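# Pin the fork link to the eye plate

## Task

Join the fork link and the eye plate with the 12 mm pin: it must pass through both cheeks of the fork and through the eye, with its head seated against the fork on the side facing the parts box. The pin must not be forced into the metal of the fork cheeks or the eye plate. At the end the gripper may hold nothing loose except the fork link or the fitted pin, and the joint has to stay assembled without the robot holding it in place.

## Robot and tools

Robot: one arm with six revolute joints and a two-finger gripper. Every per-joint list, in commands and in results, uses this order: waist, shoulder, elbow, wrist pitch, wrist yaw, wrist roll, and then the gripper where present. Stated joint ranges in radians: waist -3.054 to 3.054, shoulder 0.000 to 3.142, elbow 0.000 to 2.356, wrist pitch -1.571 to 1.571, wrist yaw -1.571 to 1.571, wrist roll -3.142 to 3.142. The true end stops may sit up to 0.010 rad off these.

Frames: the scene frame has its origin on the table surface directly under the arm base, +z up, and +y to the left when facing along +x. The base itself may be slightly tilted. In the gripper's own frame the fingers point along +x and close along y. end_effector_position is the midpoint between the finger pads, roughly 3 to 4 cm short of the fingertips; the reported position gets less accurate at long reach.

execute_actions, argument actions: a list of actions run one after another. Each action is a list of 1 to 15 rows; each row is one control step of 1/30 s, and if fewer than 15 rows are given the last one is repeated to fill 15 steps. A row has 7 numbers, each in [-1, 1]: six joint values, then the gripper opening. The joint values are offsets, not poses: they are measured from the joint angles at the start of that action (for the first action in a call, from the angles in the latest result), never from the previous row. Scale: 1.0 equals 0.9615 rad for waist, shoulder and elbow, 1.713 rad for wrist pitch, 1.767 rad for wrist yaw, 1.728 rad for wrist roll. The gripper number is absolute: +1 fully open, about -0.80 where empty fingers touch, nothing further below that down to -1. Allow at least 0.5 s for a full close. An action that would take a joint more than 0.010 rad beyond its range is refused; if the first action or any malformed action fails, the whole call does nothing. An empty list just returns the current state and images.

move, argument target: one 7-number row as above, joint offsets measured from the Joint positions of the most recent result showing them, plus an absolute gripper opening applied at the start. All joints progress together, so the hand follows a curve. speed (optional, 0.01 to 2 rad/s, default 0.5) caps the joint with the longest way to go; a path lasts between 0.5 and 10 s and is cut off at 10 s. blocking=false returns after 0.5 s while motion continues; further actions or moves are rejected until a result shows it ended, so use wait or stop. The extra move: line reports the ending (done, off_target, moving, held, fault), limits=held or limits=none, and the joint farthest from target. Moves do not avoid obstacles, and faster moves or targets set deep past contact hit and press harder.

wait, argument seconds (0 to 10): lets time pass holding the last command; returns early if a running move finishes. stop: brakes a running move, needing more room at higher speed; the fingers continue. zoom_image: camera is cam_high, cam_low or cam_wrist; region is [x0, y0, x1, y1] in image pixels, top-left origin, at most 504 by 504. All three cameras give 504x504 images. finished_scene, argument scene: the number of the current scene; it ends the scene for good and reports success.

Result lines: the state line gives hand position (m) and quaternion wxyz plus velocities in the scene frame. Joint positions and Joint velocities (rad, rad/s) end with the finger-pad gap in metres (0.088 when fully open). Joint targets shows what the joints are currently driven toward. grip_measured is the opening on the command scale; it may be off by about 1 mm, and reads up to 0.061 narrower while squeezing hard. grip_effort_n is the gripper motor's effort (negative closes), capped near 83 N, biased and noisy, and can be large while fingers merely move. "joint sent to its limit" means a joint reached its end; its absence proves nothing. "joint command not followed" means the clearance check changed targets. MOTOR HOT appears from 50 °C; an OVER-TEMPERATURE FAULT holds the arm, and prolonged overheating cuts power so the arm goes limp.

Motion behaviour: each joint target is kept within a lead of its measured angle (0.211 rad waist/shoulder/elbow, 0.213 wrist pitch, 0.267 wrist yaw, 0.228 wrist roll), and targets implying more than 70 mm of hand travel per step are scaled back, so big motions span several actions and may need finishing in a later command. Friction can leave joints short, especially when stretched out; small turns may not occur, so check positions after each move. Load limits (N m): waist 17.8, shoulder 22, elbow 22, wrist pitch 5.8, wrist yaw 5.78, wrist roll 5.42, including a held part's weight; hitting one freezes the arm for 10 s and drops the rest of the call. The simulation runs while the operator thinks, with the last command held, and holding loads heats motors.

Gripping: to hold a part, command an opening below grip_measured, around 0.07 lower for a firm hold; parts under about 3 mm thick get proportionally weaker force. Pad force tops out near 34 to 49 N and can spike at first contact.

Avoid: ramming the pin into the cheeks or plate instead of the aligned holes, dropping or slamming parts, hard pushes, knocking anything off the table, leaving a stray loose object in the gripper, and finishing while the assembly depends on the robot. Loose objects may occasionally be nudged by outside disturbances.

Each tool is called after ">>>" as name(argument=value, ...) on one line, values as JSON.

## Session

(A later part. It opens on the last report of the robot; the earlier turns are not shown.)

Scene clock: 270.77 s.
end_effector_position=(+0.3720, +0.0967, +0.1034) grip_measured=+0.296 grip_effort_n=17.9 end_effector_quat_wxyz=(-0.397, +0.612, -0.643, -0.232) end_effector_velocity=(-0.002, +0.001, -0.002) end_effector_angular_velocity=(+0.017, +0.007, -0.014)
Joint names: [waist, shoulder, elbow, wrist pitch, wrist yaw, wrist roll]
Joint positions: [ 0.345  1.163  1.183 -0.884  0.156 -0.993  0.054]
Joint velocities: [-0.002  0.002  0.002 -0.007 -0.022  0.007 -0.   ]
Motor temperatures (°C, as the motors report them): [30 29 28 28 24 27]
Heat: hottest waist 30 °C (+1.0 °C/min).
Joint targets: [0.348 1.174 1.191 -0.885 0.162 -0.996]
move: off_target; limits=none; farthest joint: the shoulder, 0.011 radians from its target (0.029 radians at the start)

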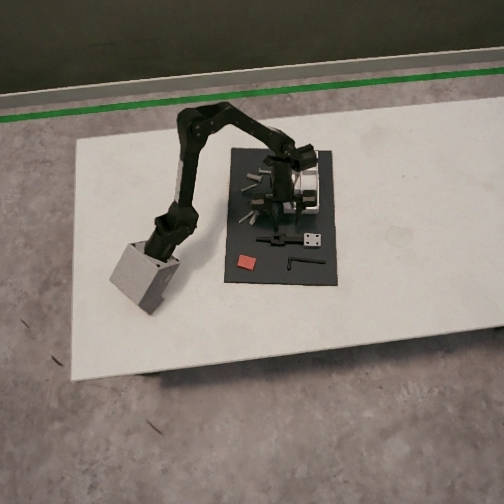

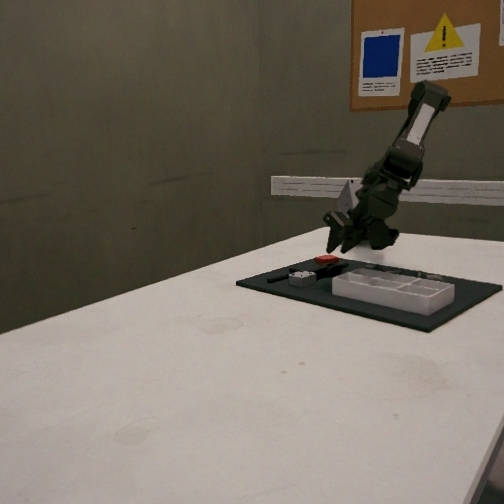

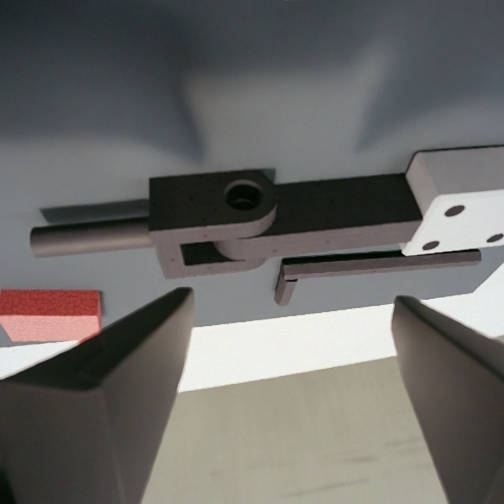

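>>> move(target=[0.255,-0.452,-0.18,-0.013,-0.248,0.9,1], speed=1.0)

Scene clock: 281.80 s.
end_effector_position=(+0.2822, +0.2195, +0.1401) grip_measured=+1.000 grip_effort_n=17.9 end_effector_quat_wxyz=(+0.708, -0.001, +0.706, -0.001) end_effector_velocity=(-0.002, -0.001, +0.000) end_effector_angular_velocity=(+0.001, +0.008, -0.011)
Joint names: [waist, shoulder, elbow, wrist pitch, wrist yaw, wrist roll]
Joint positions: [ 0.586  0.739  1.019 -0.904 -0.277  0.559  0.088]
Joint velocities: [-0.002 -0.002 -0.002 -0.007 -0.007  0.007  0.   ]
Motor temperatures (°C, as the motors report them): [29 30 28 28 24 27]
Heat: hottest shoulder 30 °C (+1.0 °C/min).
Joint targets: [0.590 0.728 1.010 -0.906 -0.282 0.562]
move: off_target; limits=none; farthest joint: the shoulder, 0.011 radians from its target (0.434 radians at the start)

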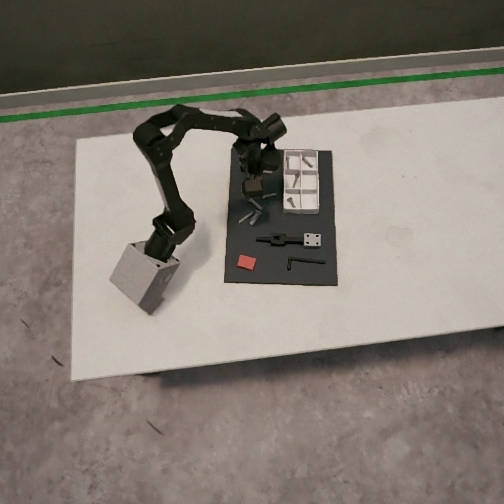

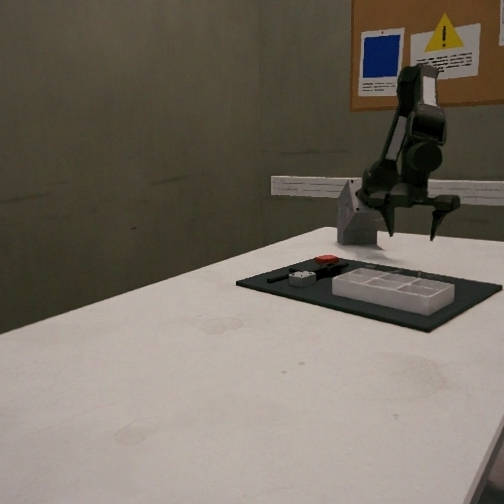

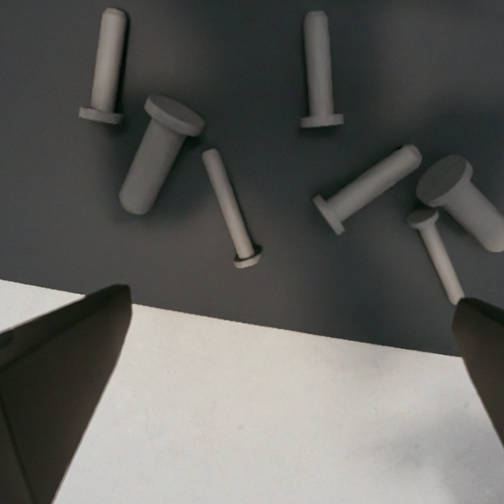

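>>> zoom_image(camera="cam_wrist", region=[270, 0, 504, 260])

>>> zoom_image(camera="cam_wrist", region=[60, 0, 294, 260])

>>> zoom_image(camera="cam_high", region=[235, 145, 325, 235])

Region (270, 0, 504, 260) of cam_wrist's 504x504 image, scaled by 1.938, with more detail than that image has; it fills the left 454 columns of this view, and the rest is white.

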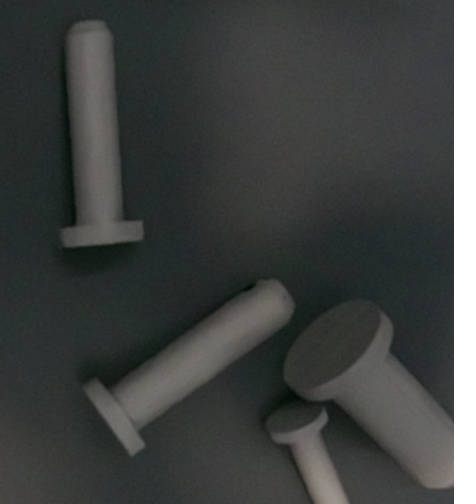

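Region (60, 0, 294, 260) of cam_wrist's 504x504 image, scaled by 1.938, with more detail than that image has; it fills the left 454 columns of this view, and the rest is white.

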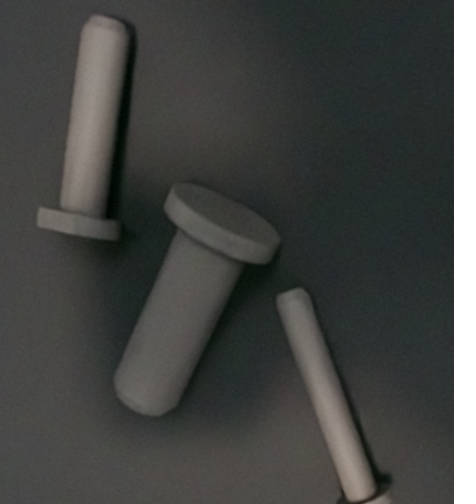

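Region (235, 145, 325, 235) of cam_high's 504x504 image, scaled by 5.600, with more detail than that image has.

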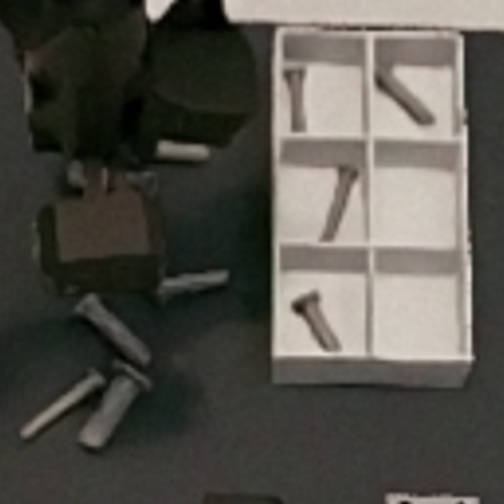

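>>> move(target=[-0.062,0.116,-0.227,0.176,-0.03,0.52,-0.2], speed=0.8)

Scene clock: 293.97 s.
end_effector_position=(+0.2815, +0.1875, +0.0754) grip_measured=-0.196 grip_effort_n=-20.7 end_effector_quat_wxyz=(+0.632, +0.317, +0.631, -0.318) end_effector_velocity=(-0.002, +0.000, +0.000) end_effector_angular_velocity=(+0.011, +0.013, +0.001)
Joint names: [waist, shoulder, elbow, wrist pitch, wrist yaw, wrist roll]
Joint positions: [ 0.53   0.841  0.809 -0.605 -0.325  1.455  0.029]
Joint velocities: [-0.007 -0.002 -0.002 -0.007 -0.022 -0.007 -0.   ]
Motor temperatures (°C, as the motors report them): [29 31 28 27 24 27]
Heat: hottest shoulder 31 °C (+1.0 °C/min).
Joint targets: [0.527 0.851 0.801 -0.603 -0.330 1.458]
move: done; limits=none; farthest joint: the shoulder, 0.010 radians from its target (0.112 radians at the start)

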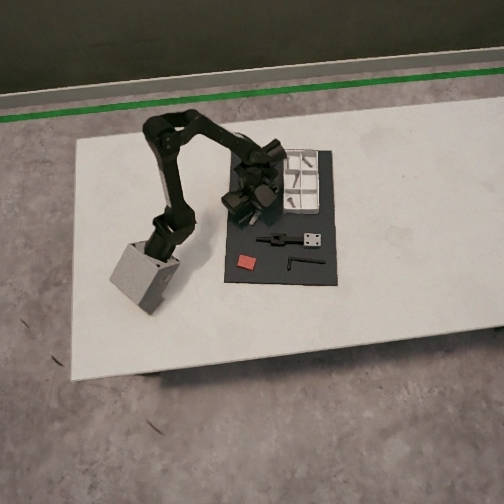

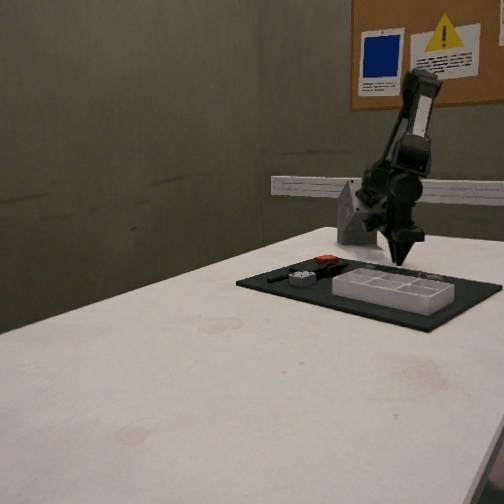

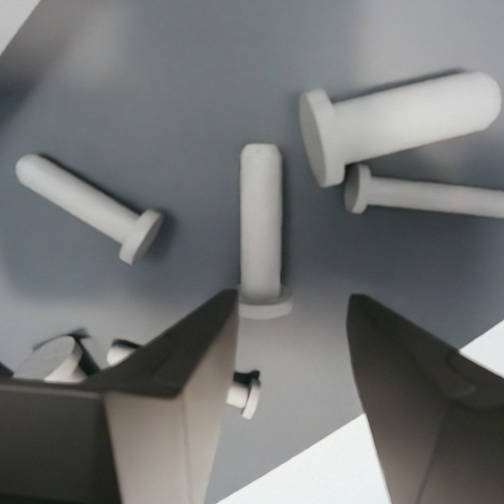

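>>> move(target=[0.053,0.122,-0.012,0.072,0.024,0.018,-0.1], speed=0.2)

Scene clock: 299.73 s.
end_effector_position=(+0.2889, +0.1911, +0.0483) grip_measured=-0.104 grip_effort_n=19.3 end_effector_quat_wxyz=(+0.633, +0.318, +0.631, -0.317) end_effector_velocity=(-0.004, -0.002, -0.000) end_effector_angular_velocity=(-0.001, +0.012, +0.017)
Joint names: [waist, shoulder, elbow, wrist pitch, wrist yaw, wrist roll]
Joint positions: [ 0.577  0.944  0.806 -0.487 -0.288  1.483  0.034]
Joint velocities: [-0.002 -0.002 -0.007 -0.007 -0.007 -0.022 -0.   ]
Motor temperatures (°C, as the motors report them): [29 31 28 27 24 27]
Heat: hottest shoulder 31 °C (+1.0 °C/min).
Joint targets: [0.581 0.958 0.798 -0.481 -0.282 1.486]
move: off_target; limits=none; farthest joint: the shoulder, 0.014 radians from its target (0.117 radians at the start)

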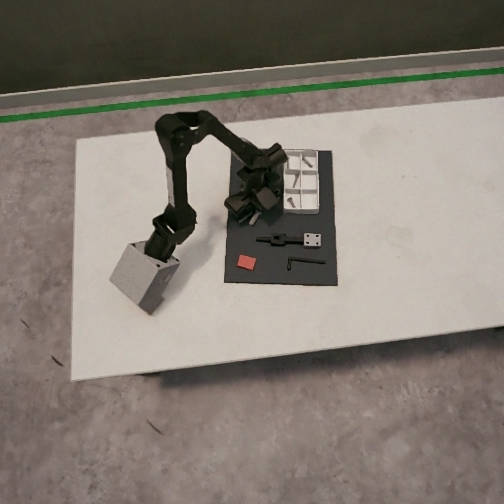

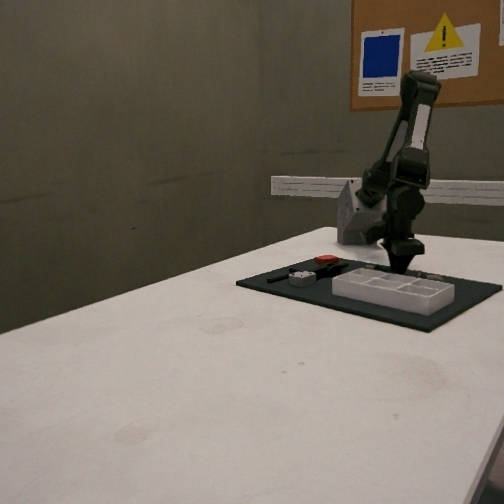

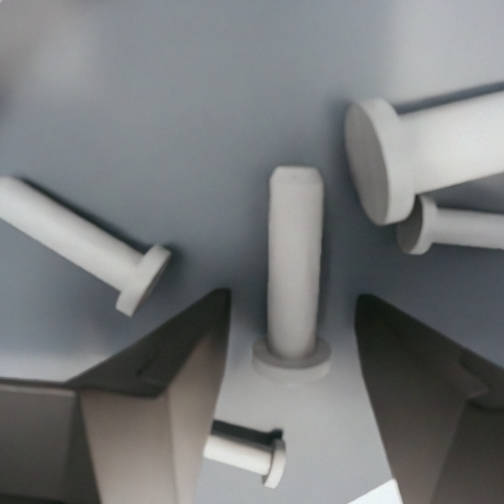

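>>> execute_actions(actions=[[[0,-0.011,0,0,0,0,-0.45]],[[0,0,0,0,0,0,-0.68]],[[0,0,0,0,0,0,-0.68]]])

Scene clock: 303.40 s.
end_effector_position=(+0.2900, +0.1919, +0.0488) grip_measured=-0.445 grip_effort_n=-83.5 end_effector_quat_wxyz=(+0.634, +0.319, +0.630, -0.314) end_effector_velocity=(-0.004, -0.002, +0.001) end_effector_angular_velocity=(-0.004, +0.016, -0.013)
Joint names: [waist, shoulder, elbow, wrist pitch, wrist yaw, wrist roll]
Joint positions: [ 0.577  0.942  0.806 -0.483 -0.288  1.483  0.017]
Joint velocities: [-0.002 -0.007 -0.002 -0.022 -0.007  0.007 -0.   ]
Motor temperatures (°C, as the motors report them): [29 31 28 27 24 27]
Heat: hottest shoulder 31 °C (+1.0 °C/min).
Joint targets: [0.577 0.942 0.806 -0.483 -0.288 1.483]

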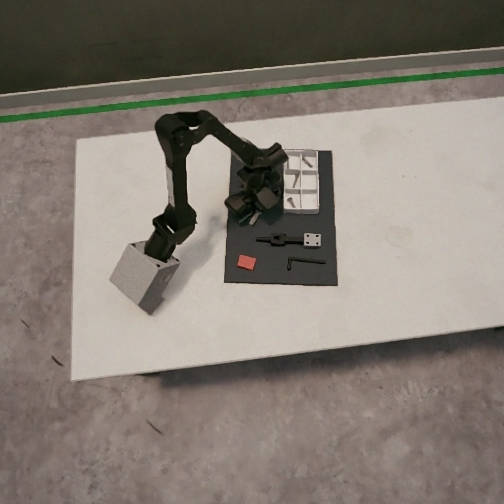

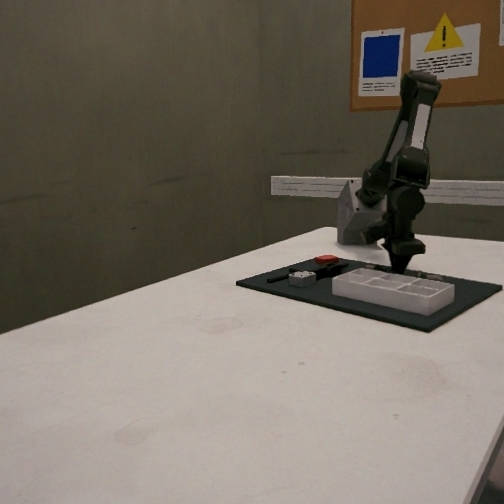

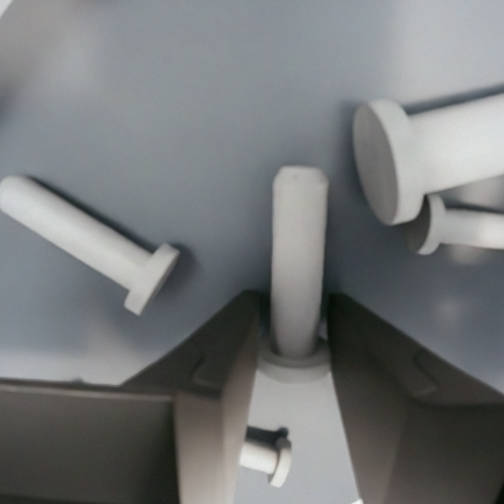

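>>> execute_actions(actions=[[[0,-0.012,0,0,0,0,-0.25]]])

>>> move(target=[-0.118,0.046,0.022,-0.011,-0.098,-0.044,-0.25], speed=0.2)

Scene clock: 311.47 s.
end_effector_position=(+0.2896, +0.1917, +0.0490) grip_measured=-0.258 grip_effort_n=18.8 end_effector_quat_wxyz=(+0.634, +0.319, +0.631, -0.315) end_effector_velocity=(-0.002, -0.001, +0.000) end_effector_angular_velocity=(+0.001, +0.008, +0.019)
Joint names: [waist, shoulder, elbow, wrist pitch, wrist yaw, wrist roll]
Joint positions: [ 0.577  0.942  0.806 -0.485 -0.288  1.483  0.026]
Joint velocities: [-0.002 -0.002 -0.002 -0.007 -0.007 -0.022  0.002]
Motor temperatures (°C, as the motors report them): [28 31 28 27 24 27]
Heat: hottest shoulder 31 °C (+1.0 °C/min).
Joint targets: [0.577 0.931 0.806 -0.483 -0.288 1.483]

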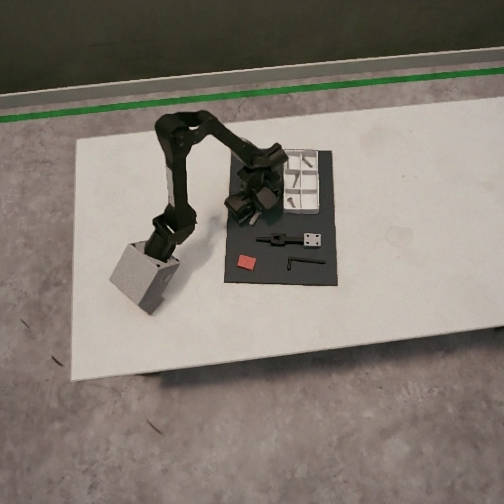

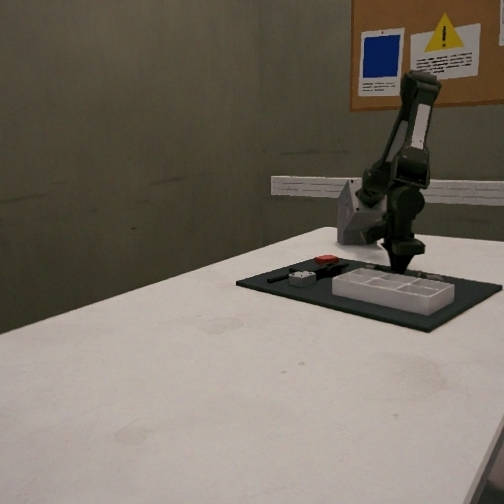

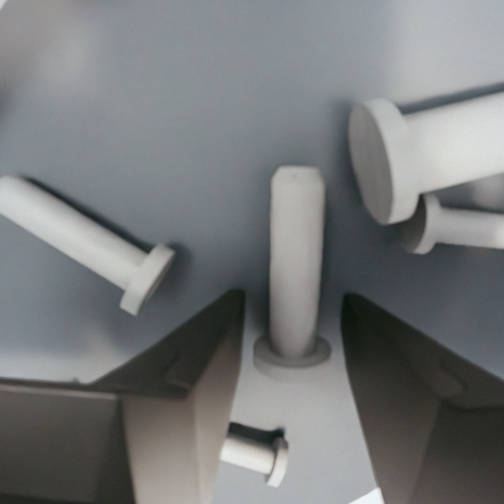

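Scene clock: 312.83 s.
end_effector_position=(+0.2938, +0.1847, +0.0497) grip_measured=-0.254 grip_effort_n=18.8 end_effector_quat_wxyz=(+0.607, +0.331, +0.656, -0.303) end_effector_velocity=(-0.005, -0.001, +0.000) end_effector_angular_velocity=(-0.001, +0.022, +0.001)
Joint names: [waist, shoulder, elbow, wrist pitch, wrist yaw, wrist roll]
Joint positions: [ 0.467  0.976  0.819 -0.503 -0.455  1.41   0.027]
Joint velocities: [ 0.002 -0.002 -0.002 -0.022 -0.007 -0.007 -0.   ]
Motor temperatures (°C, as the motors report them): [28 31 28 27 24 27]
Heat: hottest shoulder 31 °C (+1.0 °C/min).
Joint targets: [0.463 0.986 0.827 -0.504 -0.461 1.407]
move: off_target; limits=none; farthest joint: the shoulder, 0.011 radians from its target (0.045 radians at the start)

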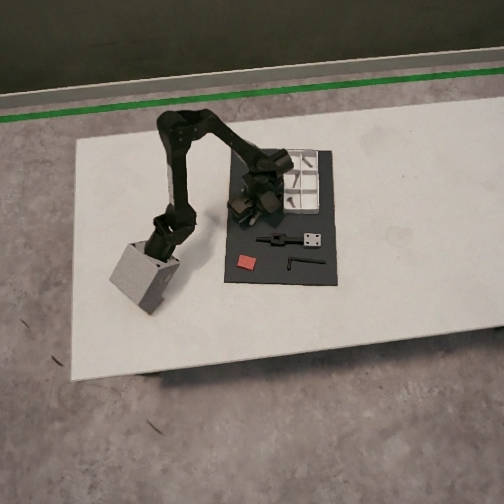

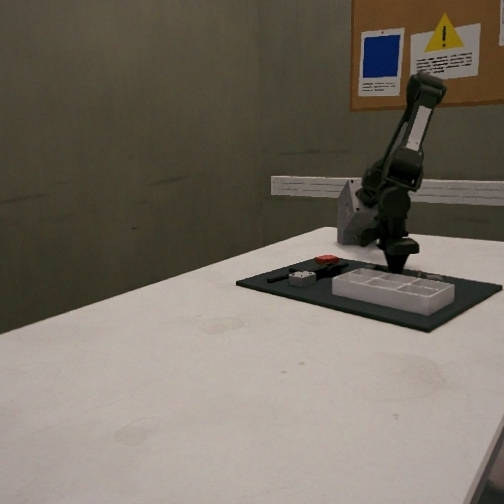

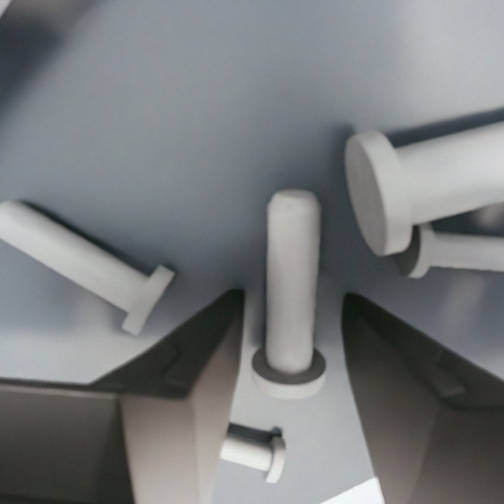

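>>> execute_actions(actions=[[[0,0.013,0,0.004,0,0,-0.45]],[[0,0,0,0,0,0,-0.68]],[[0,0,0,0,0,0,-0.68]]])

Scene clock: 316.03 s.
end_effector_position=(+0.2946, +0.1848, +0.0492) grip_measured=-0.595 grip_effort_n=-83.5 end_effector_quat_wxyz=(+0.608, +0.332, +0.655, -0.302) end_effector_velocity=(+0.001, +0.002, +0.002) end_effector_angular_velocity=(+0.011, -0.009, +0.010)
Joint names: [waist, shoulder, elbow, wrist pitch, wrist yaw, wrist roll]
Joint positions: [ 0.467  0.978  0.819 -0.497 -0.455  1.41   0.01 ]
Joint velocities: [-0.002 -0.007 -0.002  0.007 -0.007 -0.007  0.   ]
Motor temperatures (°C, as the motors report them): [28 31 28 27 24 27]
Heat: hottest shoulder 31 °C (+1.0 °C/min).
Joint targets: [0.467 0.978 0.819 -0.497 -0.455 1.410]

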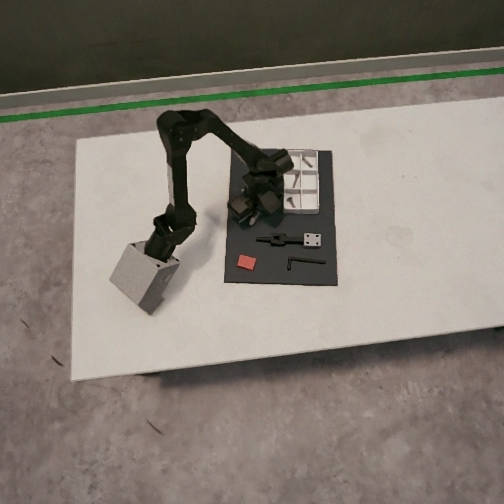

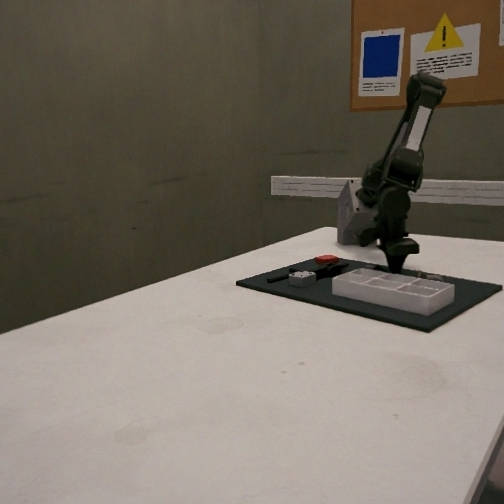

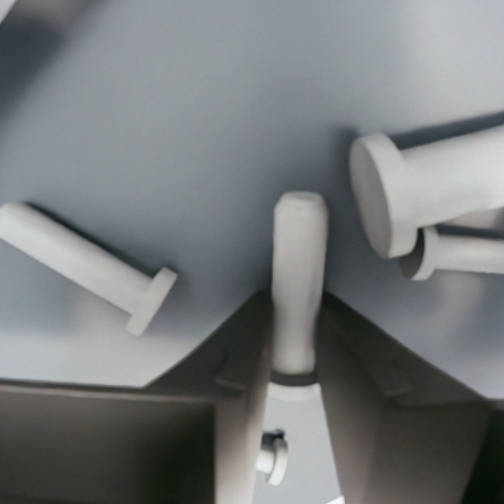

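>>> move(target=[-0.06,-0.19,0.03,-0.12,0,0,-0.68], speed=0.4)

>>> move(target=[-0.483,0.405,0.215,-0.02,-0.172,0.242,-0.68], speed=0.6)

Scene clock: 323.57 s.
end_effector_position=(+0.2824, +0.1830, +0.0947) grip_measured=-0.595 grip_effort_n=-83.5 end_effector_quat_wxyz=(+0.615, +0.335, +0.637, -0.321) end_effector_velocity=(-0.004, +0.002, +0.002) end_effector_angular_velocity=(+0.014, +0.018, +0.001)
Joint names: [waist, shoulder, elbow, wrist pitch, wrist yaw, wrist roll]
Joint positions: [ 0.413  0.806  0.839 -0.701 -0.455  1.41   0.01 ]
Joint velocities: [-0.002 -0.007  0.002 -0.022 -0.022 -0.007  0.   ]
Motor temperatures (°C, as the motors report them): [28 32 28 27 24 27]
Heat: hottest shoulder 32 °C (+2.0 °C/min).
Joint targets: [0.409 0.795 0.848 -0.703 -0.455 1.410]
move: off_target; limits=none; farthest joint: the shoulder, 0.011 radians from its target (0.182 radians at the start)

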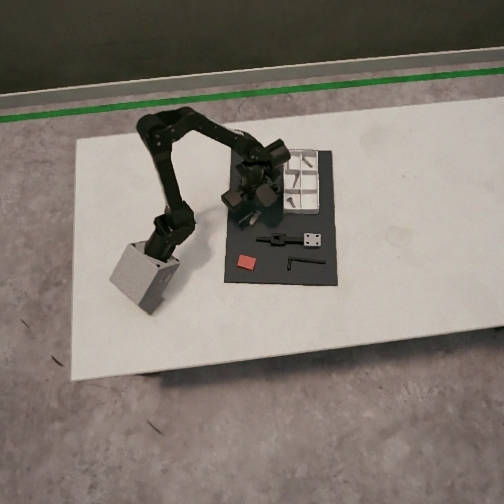

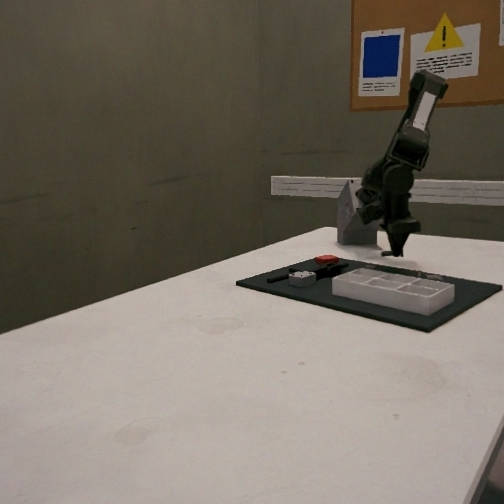

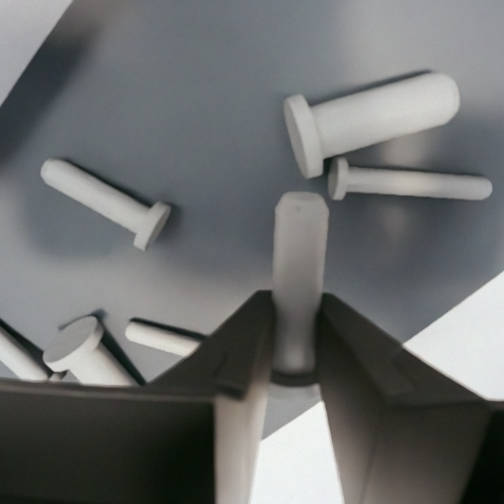

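Scene clock: 324.97 s.
end_effector_position=(+0.3633, +0.0975, +0.0899) grip_measured=-0.595 grip_effort_n=-83.5 end_effector_quat_wxyz=(+0.449, +0.546, +0.450, -0.546) end_effector_velocity=(-0.004, +0.000, +0.001) end_effector_angular_velocity=(+0.005, +0.015, -0.009)
Joint names: [waist, shoulder, elbow, wrist pitch, wrist yaw, wrist roll]
Joint positions: [-0.047  1.187  1.037 -0.734 -0.754  1.825  0.01 ]
Joint velocities: [-0.002 -0.002 -0.002 -0.022 -0.007 -0.007 -0.   ]
Motor temperatures (°C, as the motors report them): [28 32 28 27 24 27]
Heat: hottest shoulder 32 °C (+2.0 °C/min).
Joint targets: [-0.052 1.196 1.046 -0.735 -0.759 1.828]
move: done; limits=none; farthest joint: the shoulder, 0.009 radians from its target (0.389 radians at the start)

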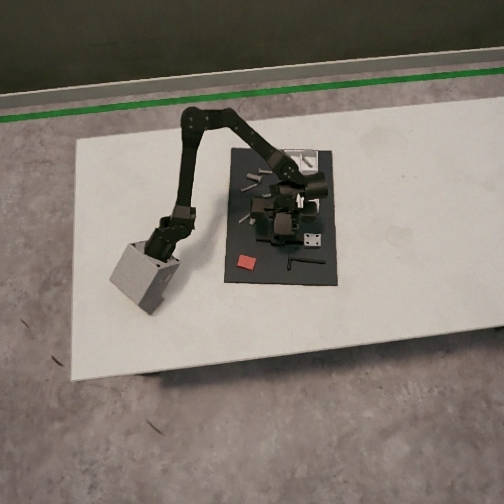

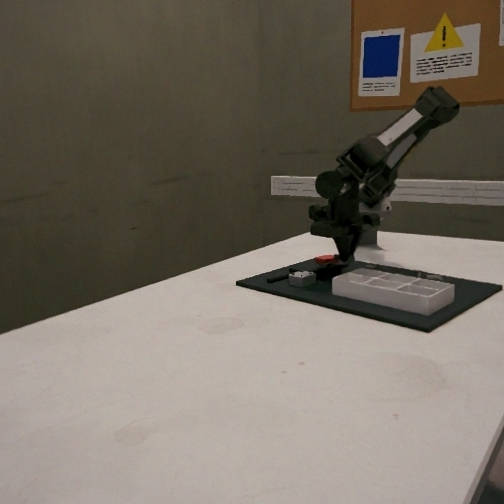

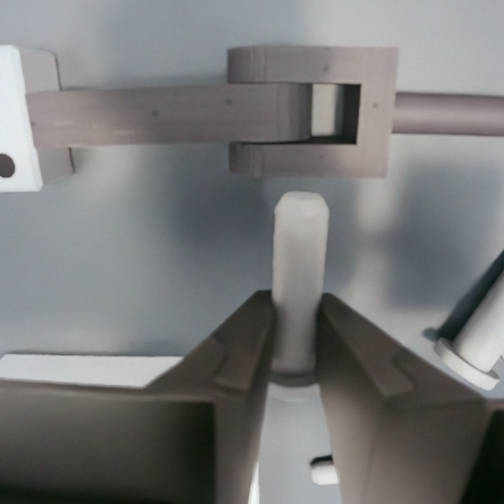

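>>> move(target=[0.021,0.022,0.047,-0.01,0.009,-0.005,-0.68], speed=0.2)

>>> move(target=[0.111,0.066,-0.07,0.107,0.042,0.061,-0.68], speed=0.2)

Scene clock: 331.63 s.
end_effector_position=(+0.3694, +0.1037, +0.0902) grip_measured=-0.595 grip_effort_n=-83.5 end_effector_quat_wxyz=(+0.454, +0.540, +0.457, -0.542) end_effector_velocity=(-0.004, +0.000, +0.001) end_effector_angular_velocity=(+0.005, +0.015, -0.009)
Joint names: [waist, shoulder, elbow, wrist pitch, wrist yaw, wrist roll]
Joint positions: [-0.029  1.199  1.073 -0.75  -0.744  1.819  0.01 ]
Joint velocities: [-0.002 -0.002 -0.002 -0.022 -0.007 -0.007 -0.   ]
Motor temperatures (°C, as the motors report them): [28 31 28 27 24 27]
Heat: hottest shoulder 31 °C (+1.0 °C/min).
Joint targets: [-0.027 1.208 1.082 -0.751 -0.739 1.816]
move: done; limits=none; farthest joint: the shoulder, 0.009 radians from its target (0.021 radians at the start)

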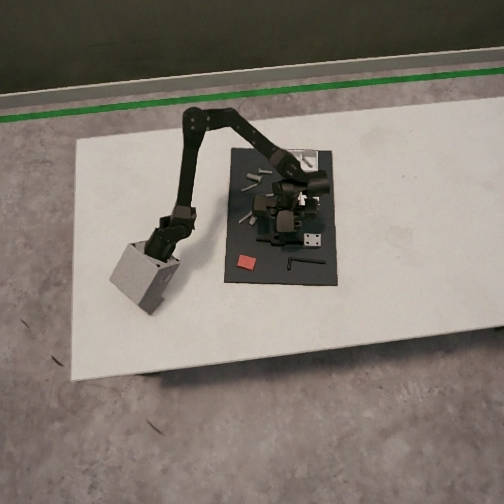

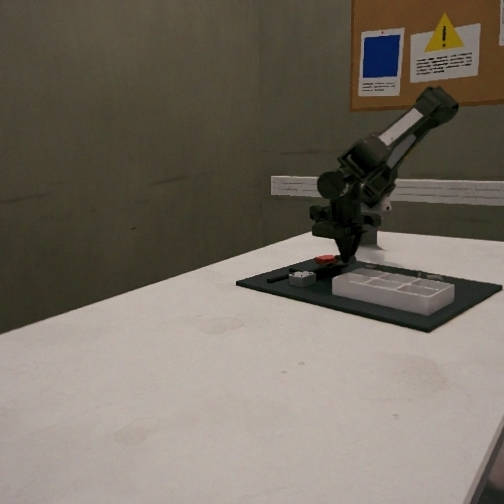

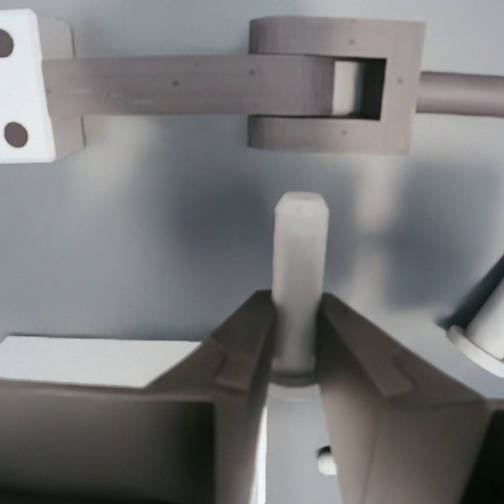

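Scene clock: 333.03 s.
end_effector_position=(+0.3690, +0.1037, +0.0535) grip_measured=-0.595 grip_effort_n=-83.5 end_effector_quat_wxyz=(+0.454, +0.540, +0.457, -0.542) end_effector_velocity=(-0.003, -0.002, +0.001) end_effector_angular_velocity=(-0.010, +0.003, -0.013)
Joint names: [waist, shoulder, elbow, wrist pitch, wrist yaw, wrist roll]
Joint positions: [ 0.075  1.253  1.013 -0.568 -0.675  1.922  0.01 ]
Joint velocities: [-0.002 -0.007 -0.007 -0.007  0.007  0.007  0.   ]
Motor temperatures (°C, as the motors report them): [28 31 28 27 24 27]
Heat: hottest shoulder 31 °C (+1.0 °C/min).
Joint targets: [0.078 1.263 1.006 -0.566 -0.670 1.924]
move: done; limits=none; farthest joint: the shoulder, 0.009 radians from its target (0.063 radians at the start)

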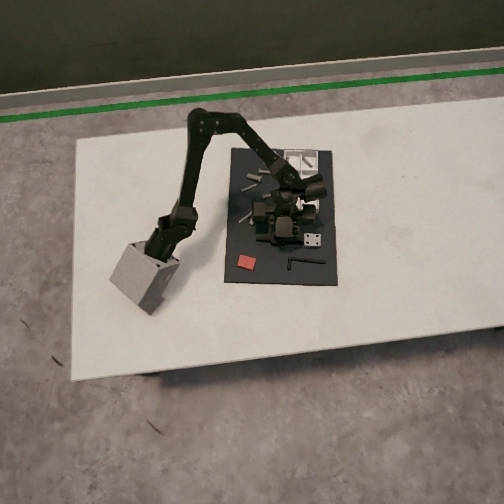

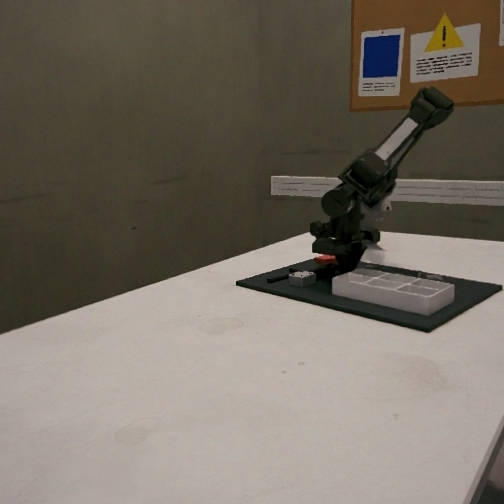

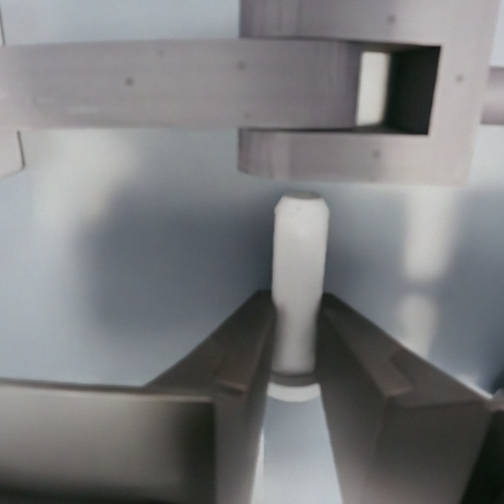

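>>> move(target=[0.017,0.019,-0.014,0.015,0.008,0.0085,-0.68], speed=0.04)

Scene clock: 336.60 s.
end_effector_position=(+0.3700, +0.1047, +0.0503) grip_measured=-0.595 grip_effort_n=-83.5 end_effector_quat_wxyz=(+0.455, +0.542, +0.457, -0.539) end_effector_velocity=(-0.003, -0.001, -0.000) end_effector_angular_velocity=(+0.004, +0.009, -0.002)
Joint names: [waist, shoulder, elbow, wrist pitch, wrist yaw, wrist roll]
Joint positions: [ 0.086  1.257  1.008 -0.546 -0.668  1.934  0.01 ]
Joint velocities: [-0.002 -0.002 -0.007 -0.007 -0.007 -0.007 -0.   ]
Motor temperatures (°C, as the motors report them): [29 31 28 27 24 27]
Heat: hottest shoulder 31 °C (+1.0 °C/min).
Joint targets: [0.091 1.271 1.000 -0.542 -0.661 1.937]
move: off_target; limits=none; farthest joint: the shoulder, 0.014 radians from its target (0.018 radians at the start)

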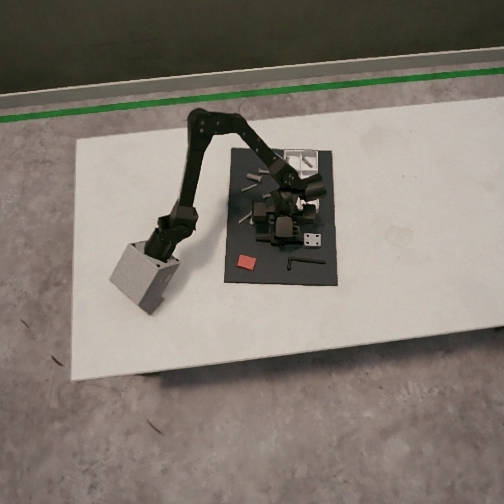

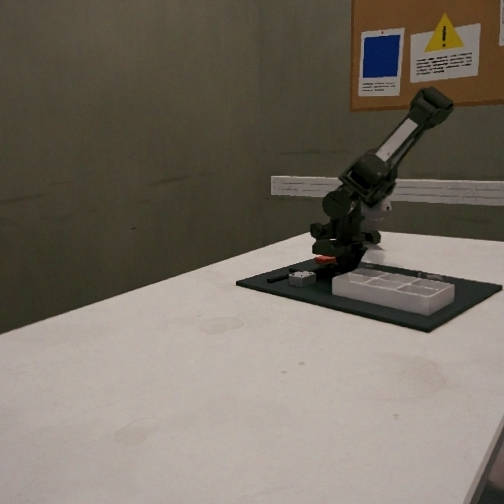

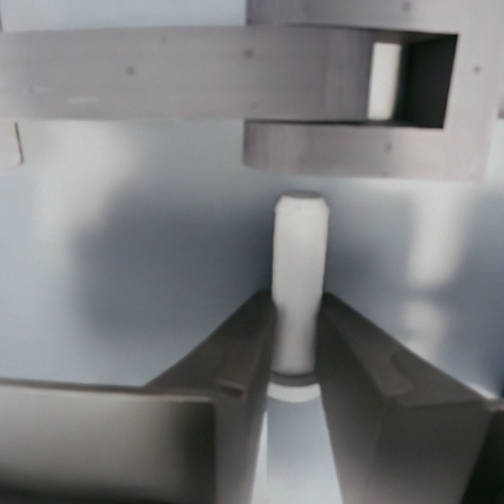

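>>> move(target=[-0.026,0.014,0.021,-0.0145,-0.01,-0.0045,-0.68], speed=0.05)

>>> zoom_image(camera="cam_wrist", region=[220, 100, 400, 280])

Scene clock: 342.73 s.
end_effector_position=(+0.3715, +0.1015, +0.0540) grip_measured=-0.595 grip_effort_n=-83.5 end_effector_quat_wxyz=(+0.451, +0.544, +0.453, -0.544) end_effector_velocity=(-0.005, +0.002, +0.001) end_effector_angular_velocity=(+0.017, +0.019, -0.008)
Joint names: [waist, shoulder, elbow, wrist pitch, wrist yaw, wrist roll]
Joint positions: [ 0.066  1.262  1.02  -0.568 -0.681  1.928  0.01 ]
Joint velocities: [-0.002 -0.002 -0.002 -0.022 -0.022 -0.007 -0.   ]
Motor temperatures (°C, as the motors report them): [29 31 28 27 24 27]
Heat: hottest shoulder 31 °C (+1.0 °C/min).
Joint targets: [0.061 1.271 1.028 -0.570 -0.686 1.925]
move: done; limits=none; farthest joint: the shoulder, 0.009 radians from its target (0.013 radians at the start)

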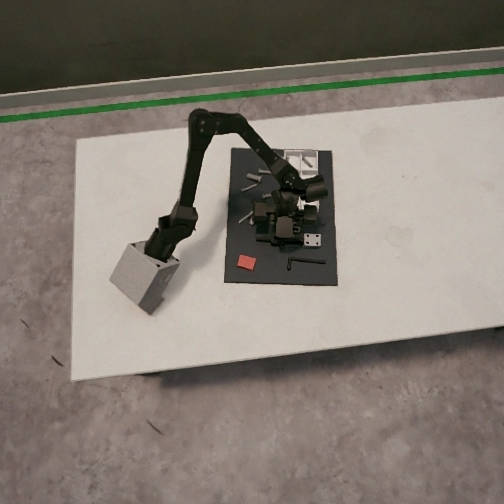

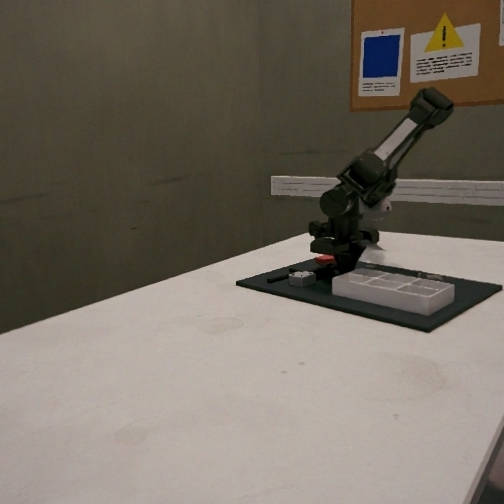

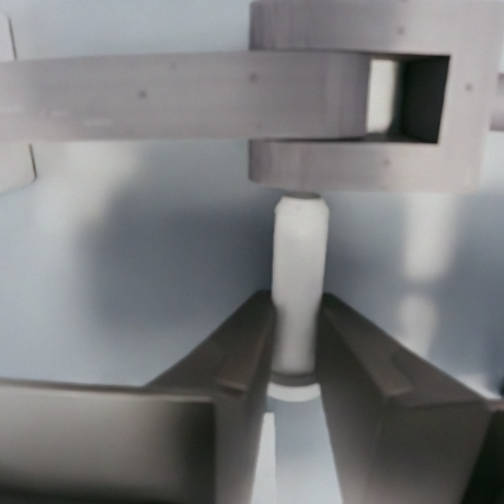

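Region (220, 100, 400, 280) of cam_wrist's 504x504 image, scaled by 2.800, with more detail than that image has.

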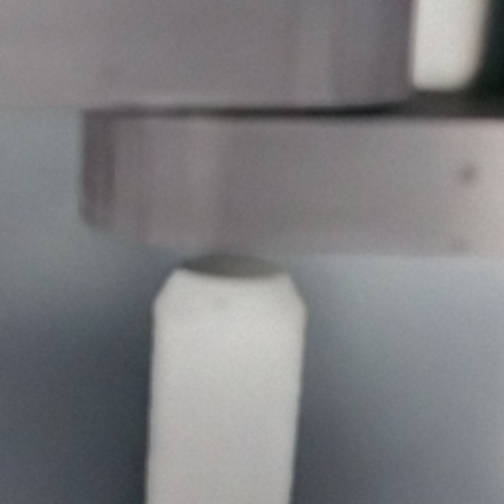

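>>> execute_actions(actions=[[[-0.0078,0.0105,-0.0145,0.0044,-0.0038,-0.0032,-0.68]]])

>>> zoom_image(camera="cam_wrist", region=[220, 100, 400, 280])

Scene clock: 348.23 s.
end_effector_position=(+0.3704, +0.0996, +0.0532) grip_measured=-0.595 grip_effort_n=-83.5 end_effector_quat_wxyz=(+0.451, +0.544, +0.453, -0.544) end_effector_velocity=(-0.003, -0.001, -0.000) end_effector_angular_velocity=(+0.004, +0.009, +0.013)
Joint names: [waist, shoulder, elbow, wrist pitch, wrist yaw, wrist roll]
Joint positions: [ 0.063  1.263  1.013 -0.563 -0.682  1.926  0.01 ]
Joint velocities: [-0.002 -0.002 -0.007 -0.007 -0.007 -0.022 -0.   ]
Motor temperatures (°C, as the motors report them): [29 31 28 27 24 27]
Heat: hottest shoulder 31 °C (+0.0 °C/min).
Joint targets: [0.058 1.272 1.006 -0.561 -0.687 1.923]

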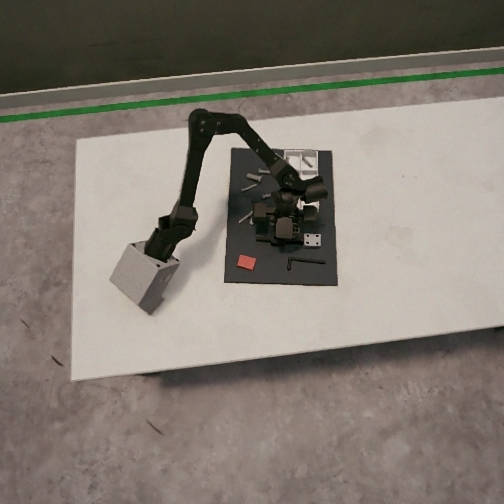

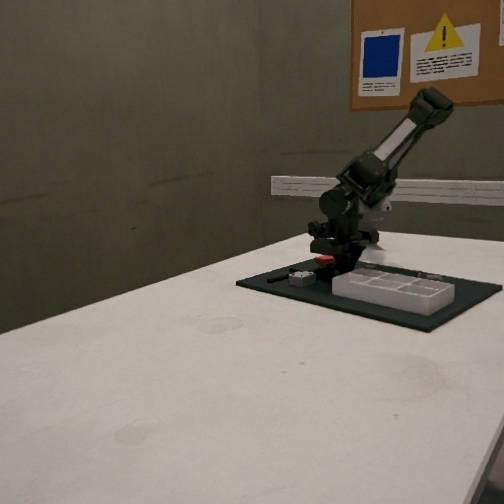

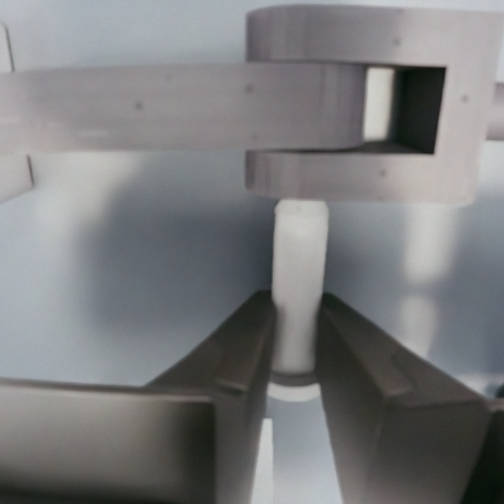

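Region (220, 100, 400, 280) of cam_wrist's 504x504 image, scaled by 2.800, with more detail than that image has.

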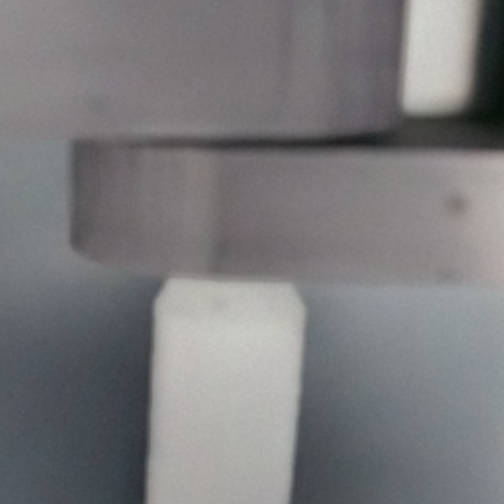

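>>> execute_actions(actions=[[[-0.0118,0.0117,-0.011,0.002,-0.0053,-0.0052,-0.68]],[[-0.0118,0.0117,-0.011,0.002,-0.0053,-0.0052,-0.68]],[[-0.0118,0.0117,-0.011,0.002,-0.0053,-0.0052,-0.68]]])

Scene clock: 353.83 s.
end_effector_position=(+0.3696, +0.0934, +0.0536) grip_measured=-0.595 grip_effort_n=-83.5 end_effector_quat_wxyz=(+0.452, +0.544, +0.453, -0.543) end_effector_velocity=(+0.001, -0.003, -0.001) end_effector_angular_velocity=(-0.020, -0.004, -0.004)
Joint names: [waist, shoulder, elbow, wrist pitch, wrist yaw, wrist roll]
Joint positions: [ 0.042  1.268  1.002 -0.556 -0.697  1.906  0.01 ]
Joint velocities: [ 0.002  0.002 -0.002  0.007  0.022  0.007 -0.   ]
Motor temperatures (°C, as the motors report them): [29 31 28 27 24 27]
Heat: hottest shoulder 31 °C (+0.0 °C/min).
Joint targets: [0.037 1.278 0.995 -0.555 -0.701 1.904]

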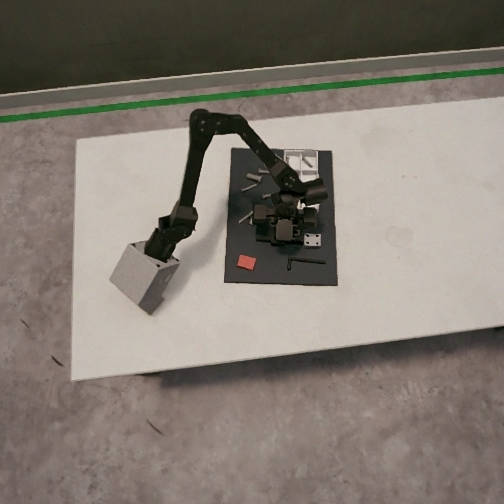

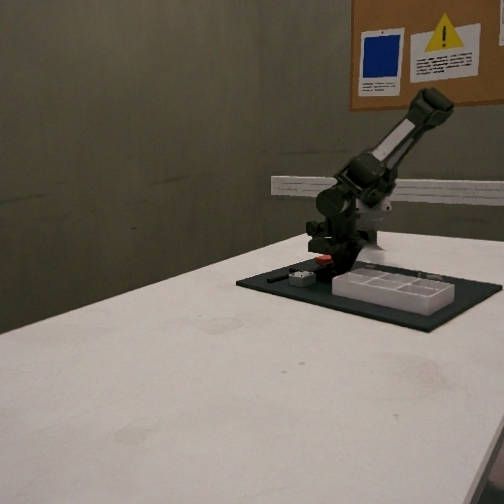

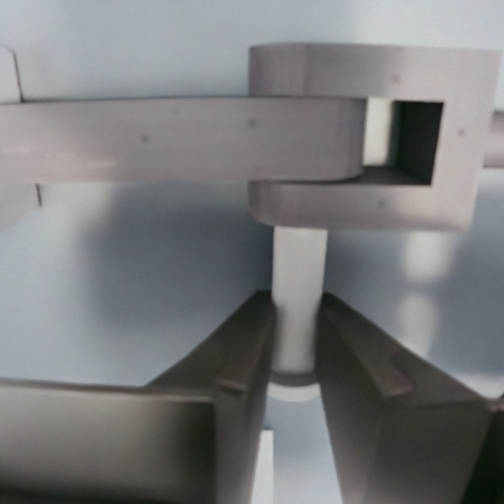

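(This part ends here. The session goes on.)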